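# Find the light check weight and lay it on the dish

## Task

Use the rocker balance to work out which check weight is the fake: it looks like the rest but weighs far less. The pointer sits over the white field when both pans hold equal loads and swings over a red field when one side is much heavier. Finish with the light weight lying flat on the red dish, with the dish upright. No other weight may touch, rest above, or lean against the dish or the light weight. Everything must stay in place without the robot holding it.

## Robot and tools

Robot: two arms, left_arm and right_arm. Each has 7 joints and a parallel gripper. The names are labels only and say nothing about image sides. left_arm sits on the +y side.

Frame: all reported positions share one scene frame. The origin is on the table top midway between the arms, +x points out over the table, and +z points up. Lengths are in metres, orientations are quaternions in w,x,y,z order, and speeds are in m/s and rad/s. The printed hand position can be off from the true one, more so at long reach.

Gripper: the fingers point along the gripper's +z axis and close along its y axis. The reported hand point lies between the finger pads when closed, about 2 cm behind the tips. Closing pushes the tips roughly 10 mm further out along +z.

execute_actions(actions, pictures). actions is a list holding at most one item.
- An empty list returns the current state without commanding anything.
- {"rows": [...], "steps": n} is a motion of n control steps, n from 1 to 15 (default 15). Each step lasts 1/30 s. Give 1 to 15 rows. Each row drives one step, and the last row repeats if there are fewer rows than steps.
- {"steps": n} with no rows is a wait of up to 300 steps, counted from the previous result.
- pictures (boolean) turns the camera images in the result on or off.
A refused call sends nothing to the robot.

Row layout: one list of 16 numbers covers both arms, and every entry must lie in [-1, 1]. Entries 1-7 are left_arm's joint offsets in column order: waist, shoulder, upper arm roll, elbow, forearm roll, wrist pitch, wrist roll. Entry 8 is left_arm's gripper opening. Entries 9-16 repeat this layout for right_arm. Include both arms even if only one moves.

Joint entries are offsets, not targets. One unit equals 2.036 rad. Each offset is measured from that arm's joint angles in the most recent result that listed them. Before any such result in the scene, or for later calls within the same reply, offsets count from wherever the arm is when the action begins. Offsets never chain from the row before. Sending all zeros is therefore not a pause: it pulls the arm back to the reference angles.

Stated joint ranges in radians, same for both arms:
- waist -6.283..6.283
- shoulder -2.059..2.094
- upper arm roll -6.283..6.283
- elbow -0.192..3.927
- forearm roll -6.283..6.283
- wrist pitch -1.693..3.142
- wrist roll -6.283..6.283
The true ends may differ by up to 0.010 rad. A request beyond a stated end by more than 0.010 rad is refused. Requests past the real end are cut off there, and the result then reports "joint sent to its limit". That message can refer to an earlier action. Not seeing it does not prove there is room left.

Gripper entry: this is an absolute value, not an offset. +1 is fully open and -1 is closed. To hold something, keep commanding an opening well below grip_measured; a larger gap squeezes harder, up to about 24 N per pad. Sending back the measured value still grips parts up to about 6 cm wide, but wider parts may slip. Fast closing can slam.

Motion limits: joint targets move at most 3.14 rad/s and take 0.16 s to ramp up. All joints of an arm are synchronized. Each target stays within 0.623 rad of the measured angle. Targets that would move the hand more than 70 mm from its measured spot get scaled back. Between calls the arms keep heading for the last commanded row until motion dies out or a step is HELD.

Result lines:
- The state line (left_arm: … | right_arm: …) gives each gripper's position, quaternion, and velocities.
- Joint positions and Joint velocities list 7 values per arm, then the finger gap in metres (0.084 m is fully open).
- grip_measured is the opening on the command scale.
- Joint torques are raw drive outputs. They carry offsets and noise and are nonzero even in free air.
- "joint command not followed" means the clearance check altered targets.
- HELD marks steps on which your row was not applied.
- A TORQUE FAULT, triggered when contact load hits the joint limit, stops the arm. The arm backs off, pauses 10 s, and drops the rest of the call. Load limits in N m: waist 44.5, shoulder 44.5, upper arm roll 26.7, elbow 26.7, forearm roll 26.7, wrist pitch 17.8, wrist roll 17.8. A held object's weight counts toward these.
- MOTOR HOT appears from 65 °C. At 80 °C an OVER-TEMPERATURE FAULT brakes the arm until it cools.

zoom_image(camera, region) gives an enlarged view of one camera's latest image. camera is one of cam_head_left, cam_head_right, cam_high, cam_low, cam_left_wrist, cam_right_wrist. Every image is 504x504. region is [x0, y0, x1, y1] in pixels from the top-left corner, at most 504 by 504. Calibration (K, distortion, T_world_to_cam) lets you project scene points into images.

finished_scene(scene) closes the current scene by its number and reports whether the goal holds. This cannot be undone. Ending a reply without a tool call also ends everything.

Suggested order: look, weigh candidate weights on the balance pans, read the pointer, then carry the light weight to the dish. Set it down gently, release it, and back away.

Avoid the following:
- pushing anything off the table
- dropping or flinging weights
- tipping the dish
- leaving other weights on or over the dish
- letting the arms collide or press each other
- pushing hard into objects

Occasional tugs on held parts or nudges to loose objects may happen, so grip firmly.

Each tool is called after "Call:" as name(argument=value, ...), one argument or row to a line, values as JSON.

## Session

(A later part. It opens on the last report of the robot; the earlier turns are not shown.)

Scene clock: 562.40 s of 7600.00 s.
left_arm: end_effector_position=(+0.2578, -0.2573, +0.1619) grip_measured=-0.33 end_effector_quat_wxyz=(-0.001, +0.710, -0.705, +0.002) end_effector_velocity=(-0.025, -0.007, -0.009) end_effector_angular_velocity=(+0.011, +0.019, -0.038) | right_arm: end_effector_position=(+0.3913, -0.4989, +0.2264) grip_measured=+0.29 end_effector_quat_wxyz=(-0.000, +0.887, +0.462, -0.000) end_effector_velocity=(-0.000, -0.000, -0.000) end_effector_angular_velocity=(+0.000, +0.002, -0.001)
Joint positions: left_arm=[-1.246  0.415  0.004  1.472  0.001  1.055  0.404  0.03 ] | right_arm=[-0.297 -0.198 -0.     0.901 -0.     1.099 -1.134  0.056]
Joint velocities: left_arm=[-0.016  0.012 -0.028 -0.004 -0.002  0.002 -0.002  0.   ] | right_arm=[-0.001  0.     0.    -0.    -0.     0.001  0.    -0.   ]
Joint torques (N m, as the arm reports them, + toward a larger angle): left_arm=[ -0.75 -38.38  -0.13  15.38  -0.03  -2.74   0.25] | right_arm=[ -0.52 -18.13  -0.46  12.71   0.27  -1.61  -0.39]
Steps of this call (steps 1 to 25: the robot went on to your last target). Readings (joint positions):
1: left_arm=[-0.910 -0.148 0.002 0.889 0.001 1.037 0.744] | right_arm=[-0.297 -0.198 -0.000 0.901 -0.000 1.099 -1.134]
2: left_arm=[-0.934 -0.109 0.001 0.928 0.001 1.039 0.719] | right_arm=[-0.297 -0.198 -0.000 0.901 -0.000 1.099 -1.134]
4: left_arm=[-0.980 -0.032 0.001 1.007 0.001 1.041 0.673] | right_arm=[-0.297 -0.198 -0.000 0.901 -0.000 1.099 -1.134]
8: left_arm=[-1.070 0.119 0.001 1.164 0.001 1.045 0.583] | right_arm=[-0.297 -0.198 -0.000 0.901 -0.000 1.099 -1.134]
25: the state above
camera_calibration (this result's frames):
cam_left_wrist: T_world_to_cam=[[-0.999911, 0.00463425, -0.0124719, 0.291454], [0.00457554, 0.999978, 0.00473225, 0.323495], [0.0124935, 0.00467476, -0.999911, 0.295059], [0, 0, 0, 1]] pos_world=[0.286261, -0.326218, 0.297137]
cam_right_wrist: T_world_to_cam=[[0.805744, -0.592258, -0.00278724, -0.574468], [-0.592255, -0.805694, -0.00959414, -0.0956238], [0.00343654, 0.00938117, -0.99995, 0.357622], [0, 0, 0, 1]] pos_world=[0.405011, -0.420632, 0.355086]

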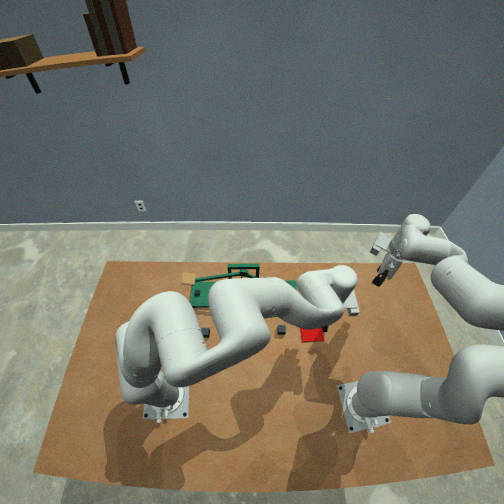

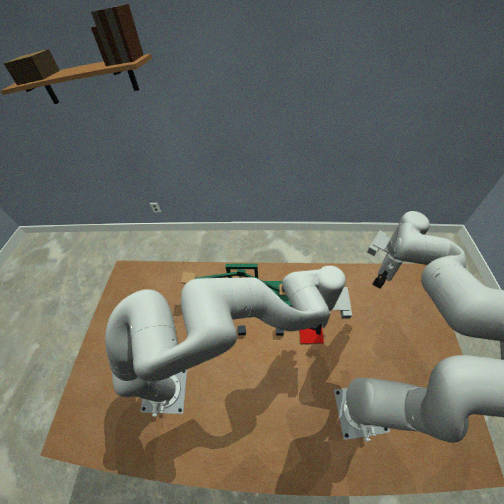

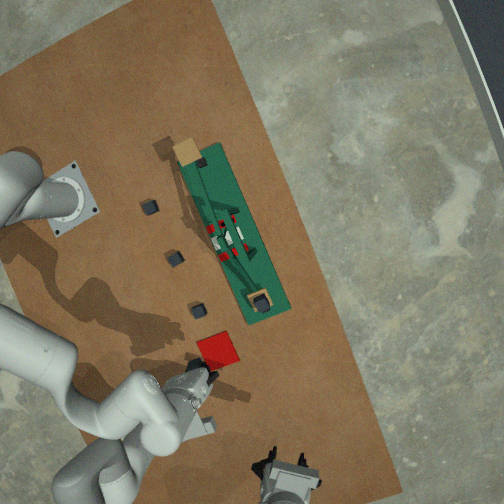

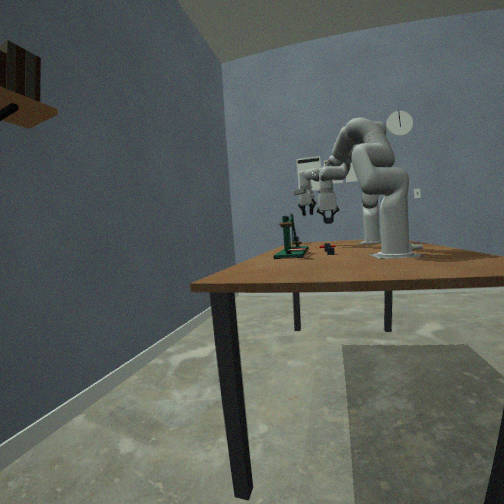

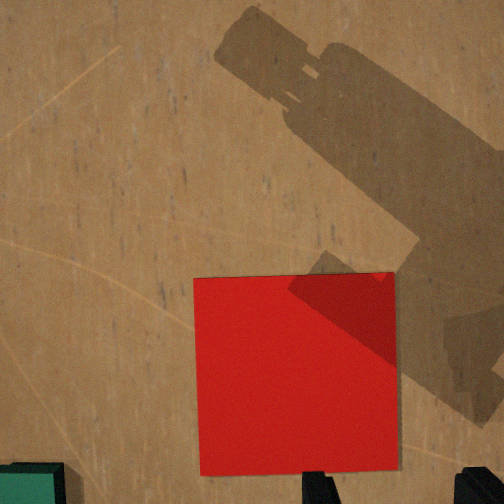

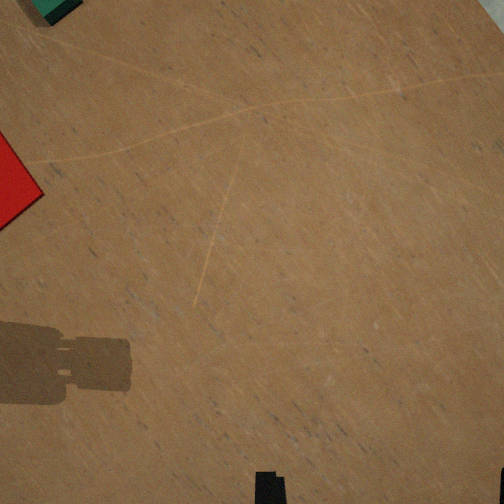

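Call:
execute_actions(
  actions=[
    {"rows":[[0.001,0.008,0,0,0,-0.008,0.001,-0.7,0,0,0,0,0,0,0,0.3],[0.002,0.02,0,-0.001,0,-0.02,0.002,-0.7,0,0,0,0,0,0,0,0.3],[0.003,0.034,0,-0.001,0,-0.035,0.003,-0.7,0,0,0,0,0,0,0,0.3],[0.004,0.048,0,-0.002,0,-0.049,0.005,-0.7,0,0,0,0,0,0,0,0.3],[0.005,0.061,0,-0.002,0,-0.062,0.006,-0.7,0,0,0,0,0,0,0,0.3],[0.005,0.070,0,-0.003,0,-0.072,0.007,-0.7,0,0,0,0,0,0,0,0.3],[0.005,0.076,0,-0.003,0,-0.078,0.007,-0.7,0,0,0,0,0,0,0,0.3]],"steps":15},
  ],
  pictures=false,
)

Call:
execute_actions(
  actions=[
    {"steps":12},
  ],
)

Call:
zoom_image(
  camera="cam_low",
  region=[280, 190, 370, 270],
)

Call:
zoom_image(
  camera="cam_head_right",
  region=[270, 280, 370, 370],
)

Scene clock: 584.03 s of 7600.00 s.
left_arm: end_effector_position=(+0.2694, -0.2699, +0.0826) grip_measured=-0.33 end_effector_quat_wxyz=(-0.001, +0.708, -0.706, +0.002) end_effector_velocity=(+0.013, -0.035, +0.050) end_effector_angular_velocity=(-0.113, -0.049, -0.006) | right_arm: end_effector_position=(+0.3913, -0.4989, +0.2264) grip_measured=+0.29 end_effector_quat_wxyz=(-0.000, +0.887, +0.462, -0.000) end_effector_velocity=(+0.001, +0.001, +0.000) end_effector_angular_velocity=(+0.000, -0.003, +0.003)
Joint positions: left_arm=[-1.237  0.568  0.004  1.468  0.001  0.896  0.418  0.03 ] | right_arm=[-0.297 -0.198 -0.     0.901 -0.     1.099 -1.134  0.056]
Joint velocities: left_arm=[-0.002 -0.044 -0.002  0.057  0.    -0.023  0.002  0.   ] | right_arm=[ 0.001 -0.     0.002  0.     0.001 -0.002  0.    -0.   ]
Joint torques (N m, as the arm reports them, + toward a larger angle): left_arm=[  0.44 -36.98   1.12  12.98   0.46  -2.32   0.12] | right_arm=[ -0.48 -18.39  -0.39  12.72   0.12  -1.63  -0.42]
Steps of this call (steps 1 to 30: the robot went on to your last target; steps 31 to 90: nothing new was sent; then 18.13 s passed at rest; steps 91 to 105: all 15 steps of this action). Readings (joint positions):
91: left_arm=[-1.249 0.417 0.001 1.472 0.001 1.054 0.404] | right_arm=[-0.297 -0.198 -0.000 0.901 -0.000 1.099 -1.134]
92: left_arm=[-1.248 0.419 0.001 1.472 0.001 1.051 0.404] | right_arm=[-0.297 -0.198 -0.000 0.901 -0.000 1.099 -1.134]
94: left_arm=[-1.245 0.438 0.002 1.475 0.001 1.026 0.407] | right_arm=[-0.297 -0.198 -0.000 0.901 -0.000 1.099 -1.134]
98: left_arm=[-1.237 0.531 0.005 1.466 0.001 0.936 0.415] | right_arm=[-0.297 -0.198 -0.000 0.901 -0.000 1.099 -1.134]
105: the state above

Scene clock: 584.43 s of 7600.00 s.
left_arm: end_effector_position=(+0.2694, -0.2688, +0.0809) grip_measured=-0.33 end_effector_quat_wxyz=(-0.001, +0.708, -0.706, +0.001) end_effector_velocity=(+0.000, -0.000, -0.000) end_effector_angular_velocity=(-0.000, -0.001, +0.000) | right_arm: end_effector_position=(+0.3913, -0.4989, +0.2264) grip_measured=+0.29 end_effector_quat_wxyz=(-0.000, +0.887, +0.462, -0.000) end_effector_velocity=(-0.000, +0.000, -0.000) end_effector_angular_velocity=(-0.001, +0.001, -0.000)
Joint positions: left_arm=[-1.236  0.569  0.004  1.466  0.001  0.896  0.418  0.03 ] | right_arm=[-0.297 -0.198 -0.     0.901 -0.     1.099 -1.134  0.056]
Joint velocities: left_arm=[-0.     0.    -0.     0.     0.001 -0.001 -0.001  0.   ] | right_arm=[-0.002  0.     0.002 -0.    -0.     0.     0.    -0.   ]
Joint torques (N m, as the arm reports them, + toward a larger angle): left_arm=[ -0.05 -41.17   0.51  14.97   0.12  -2.72   0.07] | right_arm=[ -0.47 -18.36  -0.66  12.76   0.2   -1.62  -0.42]
Steps of this call (steps 1 to 12: the robot went on to your last target). Readings (joint positions):
1: left_arm=[-1.237 0.567 0.004 1.469 0.001 0.896 0.418] | right_arm=[-0.297 -0.198 -0.000 0.901 -0.000 1.099 -1.134]
2: left_arm=[-1.237 0.566 0.004 1.469 0.001 0.896 0.418] | right_arm=[-0.297 -0.198 -0.000 0.901 -0.000 1.099 -1.134]
4: left_arm=[-1.236 0.567 0.004 1.467 0.001 0.896 0.418] | right_arm=[-0.297 -0.198 -0.000 0.901 -0.000 1.099 -1.134]
8: left_arm=[-1.236 0.569 0.004 1.465 0.001 0.896 0.418] | right_arm=[-0.297 -0.198 -0.000 0.901 -0.000 1.099 -1.134]
12: the state above
camera_calibration (this result's frames):
cam_left_wrist: T_world_to_cam=[[-0.999882, 0.00922129, -0.0122638, 0.303311], [0.00914343, 0.999938, 0.00638981, 0.333949], [0.0123219, 0.00627693, -0.999904, 0.21444], [0, 0, 0, 1]] pos_world=[0.297579, -0.338072, 0.216006]
cam_right_wrist: T_world_to_cam=[[0.805744, -0.592258, -0.00278722, -0.574468], [-0.592255, -0.805694, -0.00959409, -0.0956238], [0.00343653, 0.00938112, -0.99995, 0.357622], [0, 0, 0, 1]] pos_world=[0.405011, -0.420632, 0.355086]

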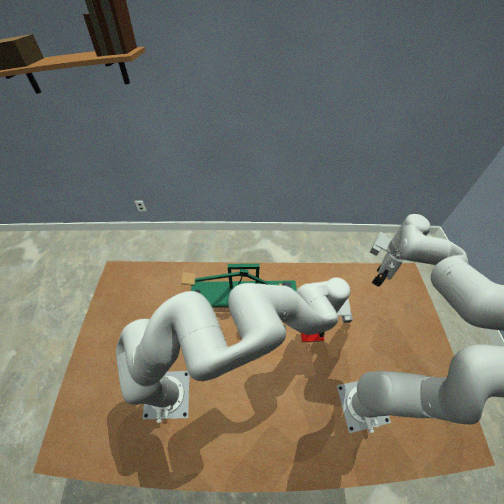

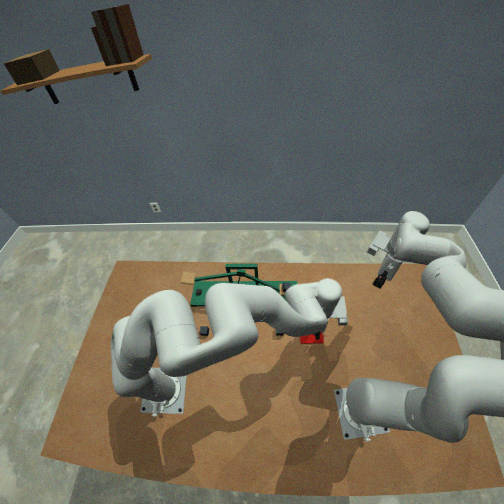

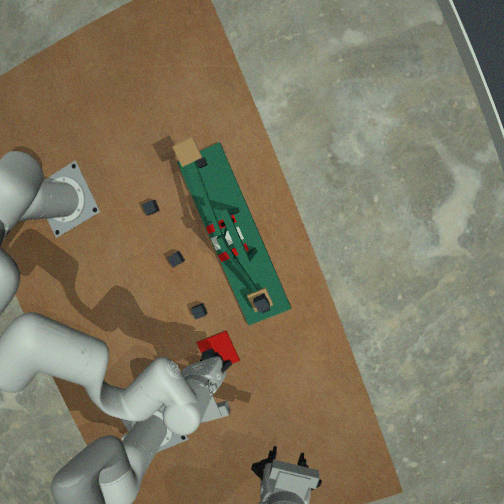

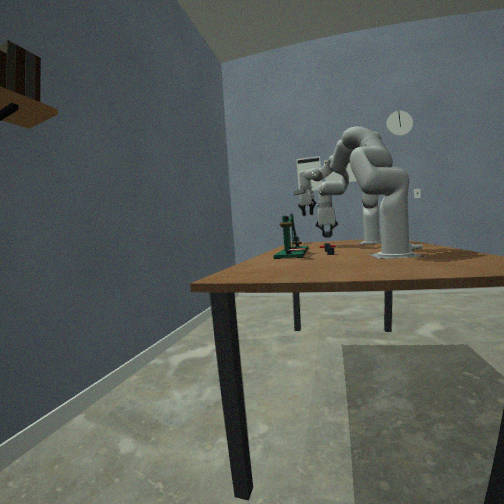

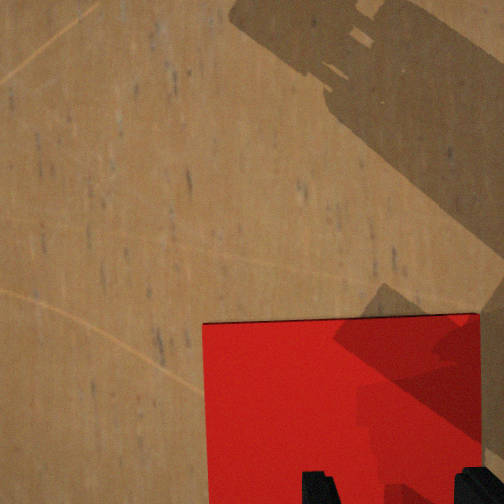

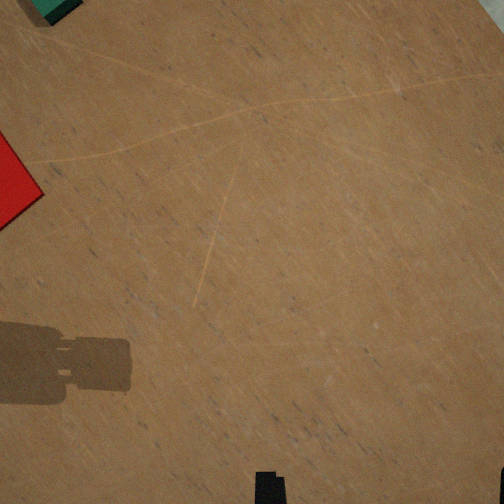

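Region (280, 190, 370, 270) of cam_low's 504x504 image, scaled by 5.600, with more detail than that image has.

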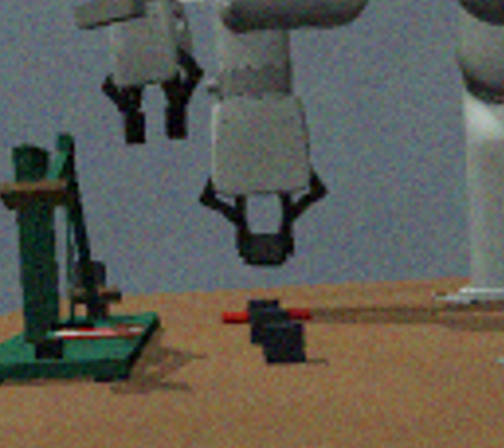

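Region (270, 280, 370, 370) of cam_head_right's 504x504 image, scaled by 5.040, with more detail than that image has; it fills the top 454 rows of this view, and the rest is white.

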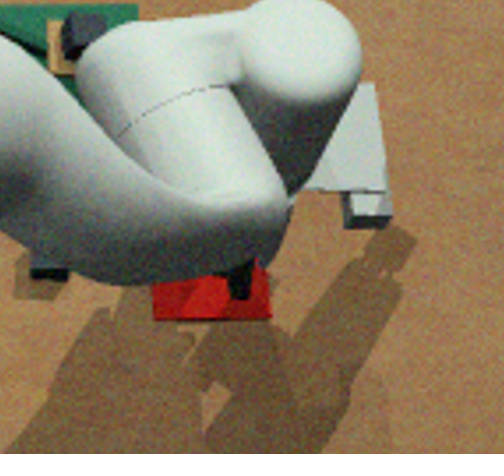

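Call:
execute_actions(
  actions=[
    {"rows":[[0,0.004,0,-0.001,0,-0.005,0,-0.7,0,0,0,0,0,0,0,0.3],[0,0.010,0,-0.002,0,-0.012,0,-0.7,0,0,0,0,0,0,0,0.3],[0,0.016,0,-0.004,0,-0.020,0,-0.7,0,0,0,0,0,0,0,0.3],[0,0.022,0,-0.005,0,-0.028,0,-0.7,0,0,0,0,0,0,0,0.3],[0,0.028,0,-0.007,0,-0.035,0,-0.7,0,0,0,0,0,0,0,0.3],[0,0.032,0,-0.008,0,-0.040,0,-0.7,0,0,0,0,0,0,0,0.3],[0,0.035,0,-0.009,0,-0.044,0,-0.7,0,0,0,0,0,0,0,0.3],[0,0.036,0,-0.009,0,-0.045,0,-0.7,0,0,0,0,0,0,0,0.3]],"steps":15},
  ],
  pictures=false,
)

Call:
execute_actions(
  actions=[
    {"steps":10},
  ],
)

Call:
zoom_image(
  camera="cam_low",
  region=[300, 215, 350, 260],
)

Scene clock: 604.67 s of 7600.00 s.
left_arm: end_effector_position=(+0.2698, -0.2696, +0.0384) grip_measured=-0.33 end_effector_quat_wxyz=(-0.001, +0.708, -0.706, +0.002) end_effector_velocity=(+0.008, -0.017, +0.023) end_effector_angular_velocity=(-0.054, -0.024, -0.001) | right_arm: end_effector_position=(+0.3913, -0.4989, +0.2264) grip_measured=+0.29 end_effector_quat_wxyz=(-0.000, +0.887, +0.462, -0.000) end_effector_velocity=(+0.000, +0.000, -0.000) end_effector_angular_velocity=(+0.000, -0.001, -0.000)
Joint positions: left_arm=[-1.236  0.641  0.004  1.449  0.001  0.804  0.418  0.03 ] | right_arm=[-0.297 -0.198 -0.     0.901 -0.     1.099 -1.134  0.056]
Joint velocities: left_arm=[ 0.001 -0.021 -0.001  0.026  0.001 -0.013  0.     0.   ] | right_arm=[ 0.     0.    -0.    -0.     0.    -0.002  0.    -0.   ]
Joint torques (N m, as the arm reports them, + toward a larger angle): left_arm=[  0.39 -39.95   0.44  13.66   0.26  -2.37   0.18] | right_arm=[ -0.52 -18.39  -0.54  12.72   0.11  -1.59  -0.44]
Steps of this call (steps 1 to 15: the robot went on to your last target; steps 16 to 90: nothing new was sent; then 16.73 s passed at rest; steps 91 to 105: all 15 steps of this action). Readings (joint positions):
91: left_arm=[-1.236 0.569 0.004 1.466 0.001 0.896 0.418] | right_arm=[-0.297 -0.198 -0.000 0.901 -0.000 1.099 -1.134]
92: left_arm=[-1.236 0.571 0.004 1.466 0.001 0.893 0.418] | right_arm=[-0.297 -0.198 -0.000 0.901 -0.000 1.099 -1.134]
94: left_arm=[-1.236 0.581 0.004 1.465 0.001 0.877 0.418] | right_arm=[-0.297 -0.198 -0.000 0.901 -0.000 1.099 -1.134]
98: left_arm=[-1.236 0.626 0.004 1.451 0.001 0.827 0.418] | right_arm=[-0.297 -0.198 -0.000 0.901 -0.000 1.099 -1.134]
105: the state above

Scene clock: 605.00 s of 7600.00 s.
left_arm: end_effector_position=(+0.2695, -0.2689, +0.0374) grip_measured=-0.33 end_effector_quat_wxyz=(-0.001, +0.708, -0.706, +0.001) end_effector_velocity=(-0.000, -0.001, +0.001) end_effector_angular_velocity=(-0.002, -0.000, +0.001) | right_arm: end_effector_position=(+0.3913, -0.4989, +0.2264) grip_measured=+0.29 end_effector_quat_wxyz=(-0.000, +0.887, +0.462, -0.000) end_effector_velocity=(-0.000, -0.001, +0.000) end_effector_angular_velocity=(+0.000, +0.001, -0.002)
Joint positions: left_arm=[-1.236  0.642  0.004  1.448  0.001  0.804  0.418  0.03 ] | right_arm=[-0.297 -0.198 -0.     0.901 -0.     1.099 -1.134  0.056]
Joint velocities: left_arm=[-0.001 -0.    -0.     0.001 -0.001 -0.001 -0.001 -0.   ] | right_arm=[-0.    -0.    -0.002  0.    -0.     0.001 -0.    -0.   ]
Joint torques (N m, as the arm reports them, + toward a larger angle): left_arm=[ -0.23 -42.22   0.57  14.23   0.08  -2.74   0.21] | right_arm=[ -0.52 -18.42  -0.61  12.75   0.3   -1.57  -0.42]
Steps of this call (steps 1 to 10: the robot went on to your last target). Readings (joint positions):
1: left_arm=[-1.236 0.641 0.004 1.449 0.001 0.804 0.418] | right_arm=[-0.297 -0.198 -0.000 0.901 -0.000 1.099 -1.134]
2: left_arm=[-1.236 0.641 0.004 1.449 0.001 0.804 0.418] | right_arm=[-0.297 -0.198 -0.000 0.901 -0.000 1.099 -1.134]
4: left_arm=[-1.236 0.641 0.004 1.448 0.001 0.804 0.418] | right_arm=[-0.297 -0.198 -0.000 0.901 -0.000 1.099 -1.134]
8: left_arm=[-1.236 0.642 0.004 1.447 0.001 0.804 0.418] | right_arm=[-0.297 -0.198 -0.000 0.901 -0.000 1.099 -1.134]
10: the state above
camera_calibration (this result's frames):
cam_left_wrist: T_world_to_cam=[[-0.999877, 0.00945199, -0.0125123, 0.302951], [0.00937344, 0.999936, 0.00632131, 0.334302], [0.0125712, 0.00620325, -0.999902, 0.170814], [0, 0, 0, 1]] pos_world=[0.297633, -0.338203, 0.172475]
cam_right_wrist: T_world_to_cam=[[0.805744, -0.592258, -0.00278707, -0.574468], [-0.592255, -0.805694, -0.00959422, -0.0956238], [0.00343673, 0.00938113, -0.99995, 0.357622], [0, 0, 0, 1]] pos_world=[0.405011, -0.420632, 0.355086]

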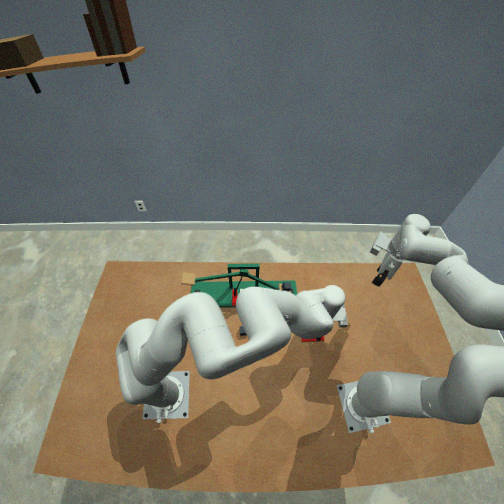

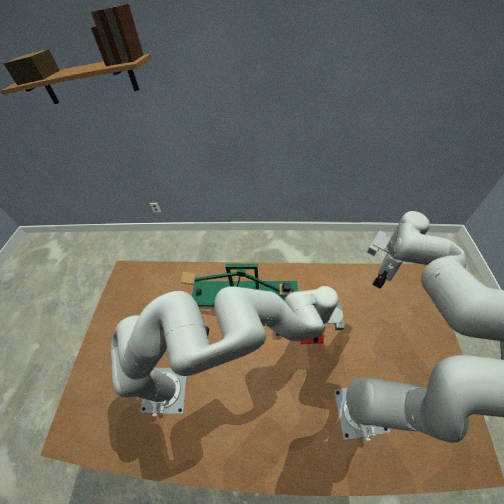

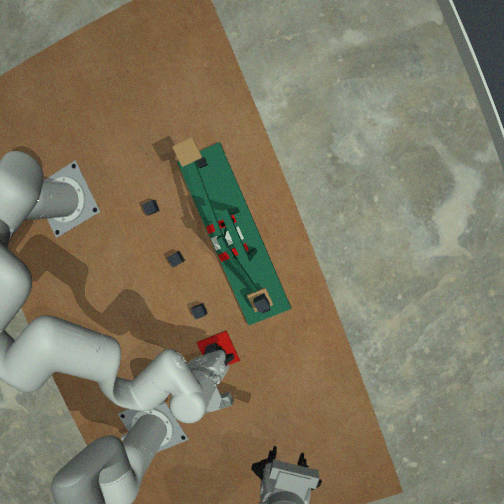

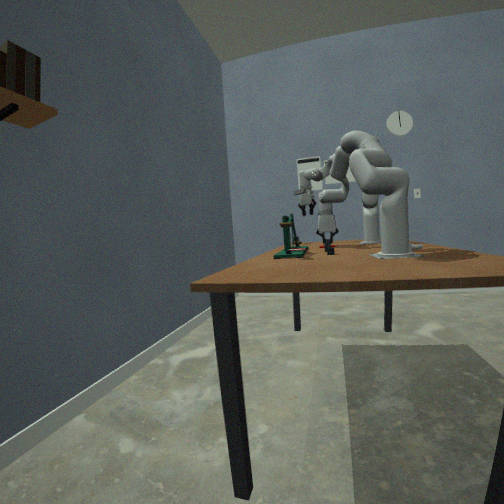

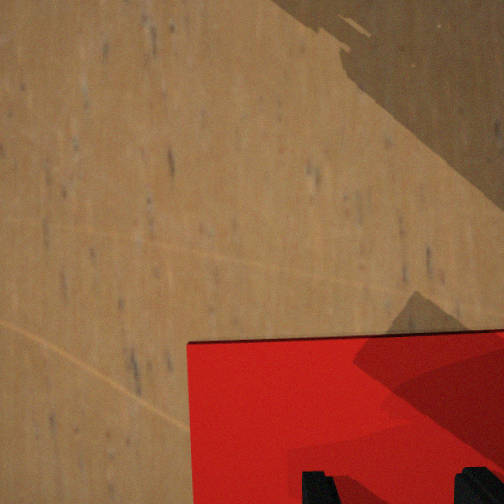

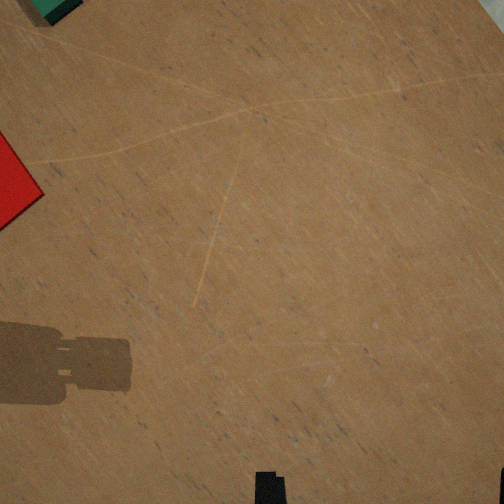

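Region (300, 215, 350, 260) of cam_low's 504x504 image, scaled by 10.080, with more detail than that image has; it fills the top 454 rows of this view, and the rest is white.

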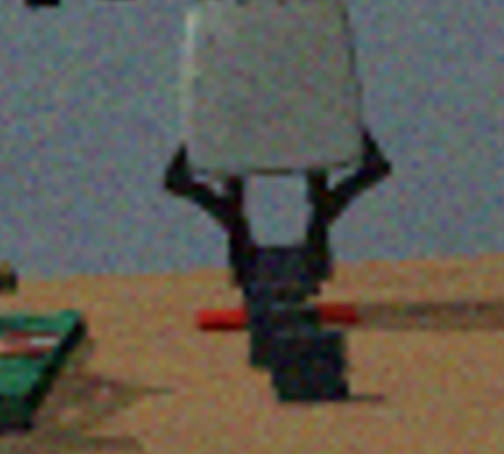

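Call:
execute_actions(
  actions=[
    {"rows":[[0,0.0015,0,-0.0004,0,-0.002,0,-0.7,0,0,0,0,0,0,0,0.3],[0,0.0033,0,-0.0008,0,-0.004,0,-0.7,0,0,0,0,0,0,0,0.3],[0,0.0033,0,-0.0008,0,-0.004,0,-0.7,0,0,0,0,0,0,0,0.3],[0,0.0033,0,-0.0008,0,-0.004,0,-0.7,0,0,0,0,0,0,0,0.3],[0,0.0033,0,-0.0008,0,-0.004,0,-0.7,0,0,0,0,0,0,0,0.3],[0,0.0033,0,-0.0008,0,-0.004,0,-0.7,0,0,0,0,0,0,0,0.3],[0,0.0033,0,-0.0008,0,-0.004,0,-0.5,0,0,0,0,0,0,0,0.3],[0,0.0033,0,-0.0008,0,-0.004,0,-0.35,0,0,0,0,0,0,0,0.3],[0,0.0033,0,-0.0008,0,-0.004,0,-0.25,0,0,0,0,0,0,0,0.3],[0,0.0033,0,-0.0008,0,-0.004,0,-0.1,0,0,0,0,0,0,0,0.3],[0,0.0033,0,-0.0008,0,-0.004,0,0.05,0,0,0,0,0,0,0,0.3],[0,0.0033,0,-0.0008,0,-0.004,0,0.2,0,0,0,0,0,0,0,0.3],[0,0.0033,0,-0.0008,0,-0.004,0,0.3,0,0,0,0,0,0,0,0.3]],"steps":15},
  ],
  pictures=false,
)

Call:
execute_actions(
  actions=[
    {"rows":[[0,-0.008,0,0.002,0,0.010,0,0.3,0,0,0,0,0,0,0,0.3],[0,-0.02,0,0.004,0,0.025,0,0.3,0,0,0,0,0,0,0,0.3],[0,-0.036,0,0.009,0,0.045,0,0.3,0,0,0,0,0,0,0,0.3],[0,-0.055,0,0.010,0,0.065,0,0.3,0,0,0,0,0,0,0,0.3],[0,-0.075,0,0.011,0,0.086,0,0.3,0,0,0,0,0,0,0,0.3],[0,-0.095,0,0.012,0,0.107,0,0.3,0,0,0,0,0,0,0,0.3],[0.02,-0.12,0,-0.005,0,0.118,0.02,0.3,0,0,0,0,0,0,0,0.3],[0.045,-0.15,0,-0.03,0,0.124,0.045,0.3,0,0,0,0,0,0,0,0.3],[0.07,-0.18,0,-0.055,0,0.130,0.07,0.3,0,0,0,0,0,0,0,0.3],[0.095,-0.21,0,-0.08,0,0.135,0.095,0.3,0,0,0,0,0,0,0,0.3],[0.12,-0.24,0,-0.105,0,0.140,0.12,0.3,0,0,0,0,0,0,0,0.3],[0.145,-0.27,0,-0.13,0,0.145,0.145,0.3,0,0,0,0,0,0,0,0.3],[0.165,-0.295,0,-0.15,0,0.149,0.165,0.3,0,0,0,0,0,0,0,0.3],[0.18,-0.315,0,-0.165,0,0.152,0.18,0.3,0,0,0,0,0,0,0,0.3]],"steps":15},
  ],
  pictures=false,
)

Call:
execute_actions(
  actions=[
    {"steps":25},
  ],
)

Call:
zoom_image(
  camera="cam_high",
  region=[170, 270, 300, 390],
)

Call:
zoom_image(
  camera="cam_low",
  region=[300, 215, 350, 260],
)

Scene clock: 631.73 s of 7600.00 s.
left_arm: end_effector_position=(+0.2696, -0.2691, +0.0339) grip_measured=+0.28 end_effector_quat_wxyz=(-0.001, +0.708, -0.706, +0.002) end_effector_velocity=(-0.001, +0.003, -0.003) end_effector_angular_velocity=(+0.007, +0.003, +0.001) | right_arm: end_effector_position=(+0.3913, -0.4989, +0.2264) grip_measured=+0.29 end_effector_quat_wxyz=(-0.000, +0.887, +0.462, -0.000) end_effector_velocity=(-0.000, -0.000, -0.000) end_effector_angular_velocity=(+0.000, +0.001, -0.001)
Joint positions: left_arm=[-1.236  0.648  0.004  1.446  0.001  0.796  0.418  0.056] | right_arm=[-0.297 -0.198 -0.     0.901 -0.     1.099 -1.134  0.056]
Joint velocities: left_arm=[ 0.     0.003  0.    -0.005 -0.     0.001 -0.     0.016] | right_arm=[-0.001  0.     0.001 -0.001  0.     0.     0.    -0.   ]
Joint torques (N m, as the arm reports them, + toward a larger angle): left_arm=[ -0.03 -41.17   0.42  13.72  -0.06  -2.64   0.22] | right_arm=[ -0.54 -18.36  -0.8   12.59   0.16  -1.55  -0.38]
Steps of this call (steps 1 to 15: the robot went on to your last target; steps 16 to 90: nothing new was sent; then 23.23 s passed at rest; steps 91 to 105: all 15 steps of this action). Readings (joint positions):
91: left_arm=[-1.236 0.642 0.004 1.447 0.001 0.804 0.418] | right_arm=[-0.297 -0.198 -0.000 0.901 -0.000 1.099 -1.134]
92: left_arm=[-1.236 0.643 0.004 1.447 0.001 0.803 0.418] | right_arm=[-0.297 -0.198 -0.000 0.901 -0.000 1.099 -1.134]
94: left_arm=[-1.236 0.646 0.004 1.447 0.001 0.799 0.418] | right_arm=[-0.297 -0.198 -0.000 0.901 -0.000 1.099 -1.134]
98: left_arm=[-1.236 0.649 0.004 1.445 0.001 0.797 0.418] | right_arm=[-0.297 -0.198 -0.000 0.901 -0.000 1.099 -1.134]
105: the state above

Scene clock: 632.23 s of 7600.00 s.
left_arm: end_effector_position=(+0.3202, -0.1881, +0.1718) grip_measured=+0.29 end_effector_quat_wxyz=(-0.001, +0.709, -0.705, +0.002) end_effector_velocity=(+0.205, +0.405, +0.183) end_effector_angular_velocity=(+0.041, +0.031, +0.013) | right_arm: end_effector_position=(+0.3913, -0.4989, +0.2264) grip_measured=+0.29 end_effector_quat_wxyz=(-0.000, +0.887, +0.462, -0.000) end_effector_velocity=(+0.000, +0.001, -0.000) end_effector_angular_velocity=(+0.000, -0.000, +0.003)
Joint positions: left_arm=[-1.093  0.299  0.007  1.333  0.001  1.03   0.561  0.056] | right_arm=[-0.297 -0.198 -0.     0.901 -0.     1.099 -1.134  0.056]
Joint velocities: left_arm=[ 0.716 -0.905 -0.002 -0.717 -0.001  0.237  0.703  0.   ] | right_arm=[ 0.001 -0.     0.001 -0.     0.    -0.    -0.    -0.   ]
Joint torques (N m, as the arm reports them, + toward a larger angle): left_arm=[ -0.95 -37.22  -1.61  15.63   0.11  -2.51   0.38] | right_arm=[ -0.55 -18.14  -0.6   12.81   0.3   -1.63  -0.45]
Steps of this call (steps 1 to 15: all 15 steps of this action). Readings (joint positions):
1: left_arm=[-1.236 0.648 0.004 1.446 0.001 0.796 0.418] | right_arm=[-0.297 -0.198 -0.000 0.901 -0.000 1.099 -1.134]
2: left_arm=[-1.236 0.646 0.004 1.446 0.001 0.801 0.418] | right_arm=[-0.297 -0.198 -0.000 0.901 -0.000 1.099 -1.134]
4: left_arm=[-1.236 0.626 0.004 1.447 0.001 0.831 0.418] | right_arm=[-0.297 -0.198 -0.000 0.901 -0.000 1.099 -1.134]
8: left_arm=[-1.235 0.517 0.004 1.465 0.001 0.944 0.420] | right_arm=[-0.297 -0.198 -0.000 0.901 -0.000 1.099 -1.134]
15: the state above

Scene clock: 633.07 s of 7600.00 s.
left_arm: end_effector_position=(+0.3596, -0.0586, +0.2227) grip_measured=+0.29 end_effector_quat_wxyz=(-0.000, +0.708, -0.706, -0.001) end_effector_velocity=(+0.000, +0.001, +0.001) end_effector_angular_velocity=(-0.002, -0.000, +0.003) | right_arm: end_effector_position=(+0.3913, -0.4989, +0.2264) grip_measured=+0.29 end_effector_quat_wxyz=(-0.000, +0.887, +0.462, -0.000) end_effector_velocity=(+0.000, +0.001, +0.000) end_effector_angular_velocity=(-0.000, -0.001, +0.002)
Joint positions: left_arm=[-0.87   0.008  0.004  1.111  0.001  1.105  0.785  0.056] | right_arm=[-0.297 -0.198 -0.     0.901 -0.     1.099 -1.134  0.056]
Joint velocities: left_arm=[ 0.001 -0.002  0.001 -0.001 -0.001 -0.    -0.001 -0.   ] | right_arm=[ 0.002 -0.     0.     0.     0.    -0.001 -0.    -0.   ]
Joint torques (N m, as the arm reports them, + toward a larger angle): left_arm=[  0.08 -26.3    0.88  15.61   0.02  -2.52   0.04] | right_arm=[ -0.52 -18.51  -0.57  12.84   0.14  -1.66  -0.47]
Steps of this call (steps 1 to 25: the robot went on to your last target). Readings (joint positions):
1: left_arm=[-1.069 0.268 0.006 1.309 0.001 1.038 0.584] | right_arm=[-0.297 -0.198 -0.000 0.901 -0.000 1.099 -1.134]
2: left_arm=[-1.045 0.237 0.006 1.285 0.001 1.046 0.609] | right_arm=[-0.297 -0.198 -0.000 0.901 -0.000 1.099 -1.134]
4: left_arm=[-0.996 0.173 0.006 1.236 0.001 1.063 0.658] | right_arm=[-0.297 -0.198 -0.000 0.901 -0.000 1.099 -1.134]
8: left_arm=[-0.899 0.046 0.007 1.141 0.001 1.095 0.753] | right_arm=[-0.297 -0.198 -0.000 0.901 -0.000 1.099 -1.134]
25: the state above
camera_calibration (this result's frames):
cam_left_wrist: T_world_to_cam=[[-0.999927, 0.00901129, -0.00806538, 0.39238], [0.00894442, 0.999926, 0.00828863, 0.121739], [0.00813947, 0.00821588, -0.999933, 0.355362], [0, 0, 0, 1]] pos_world=[0.38837, -0.128186, 0.357494]
cam_right_wrist: T_world_to_cam=[[0.805744, -0.592258, -0.00278679, -0.574468], [-0.592254, -0.805694, -0.00959428, -0.0956238], [0.00343699, 0.00938102, -0.99995, 0.357622], [0, 0, 0, 1]] pos_world=[0.405011, -0.420631, 0.355086]

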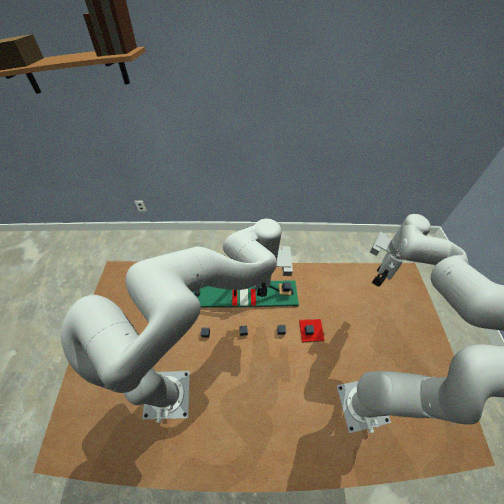

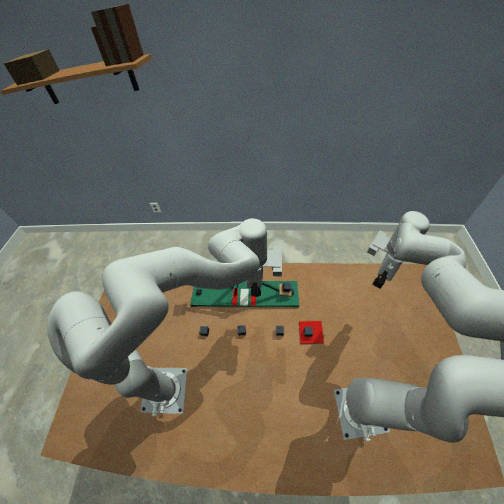

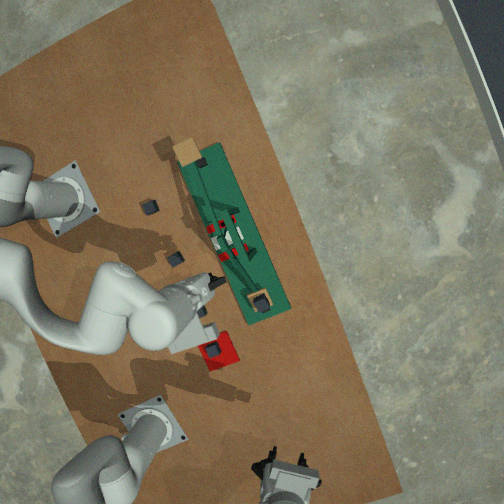

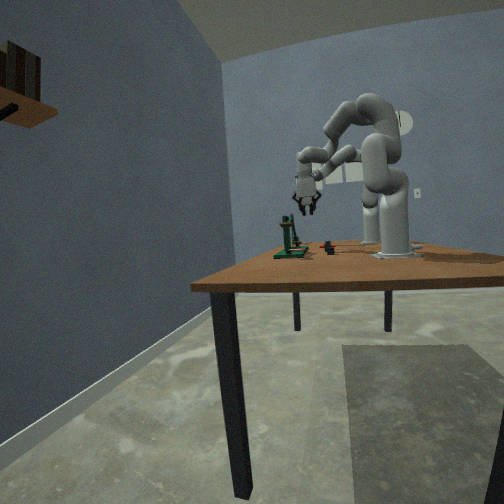

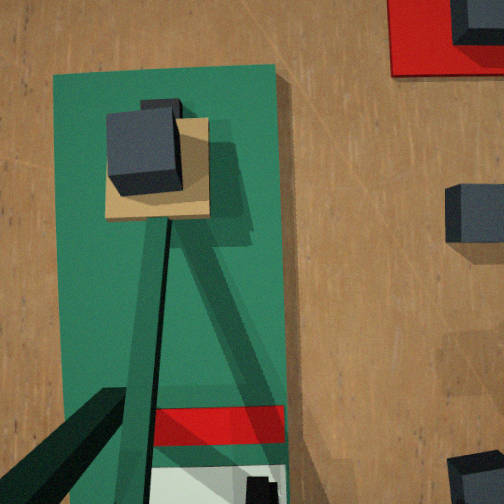

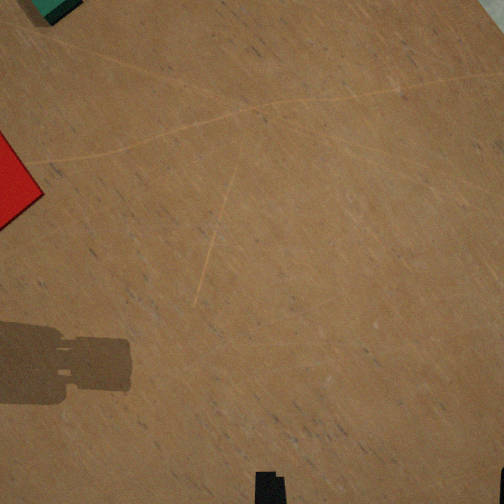

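Region (170, 270, 300, 390) of cam_high's 504x504 image, scaled by 3.877, with more detail than that image has; it fills the top 465 rows of this view, and the rest is white.

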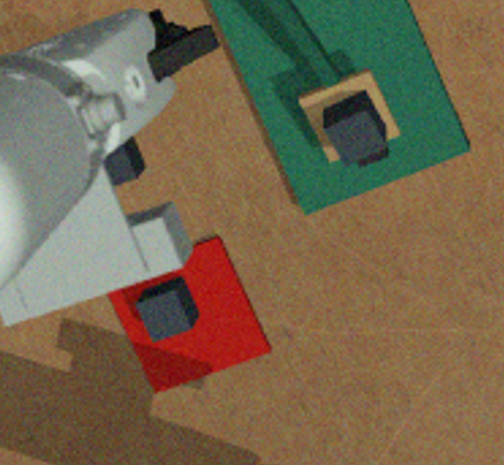

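Region (300, 215, 350, 260) of cam_low's 504x504 image, scaled by 10.080, with more detail than that image has; it fills the top 454 rows of this view, and the rest is white.

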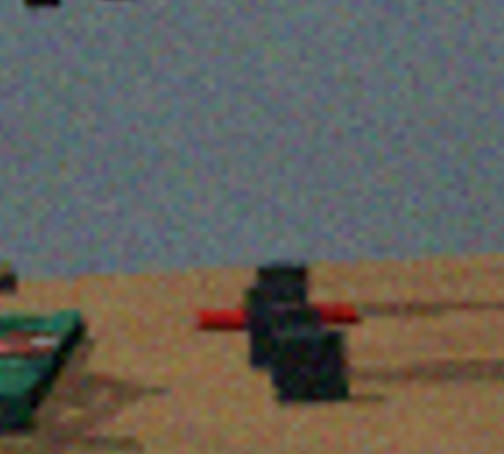

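Call:
finished_scene(
  scene=2,
)

The scene is finished: the task was done.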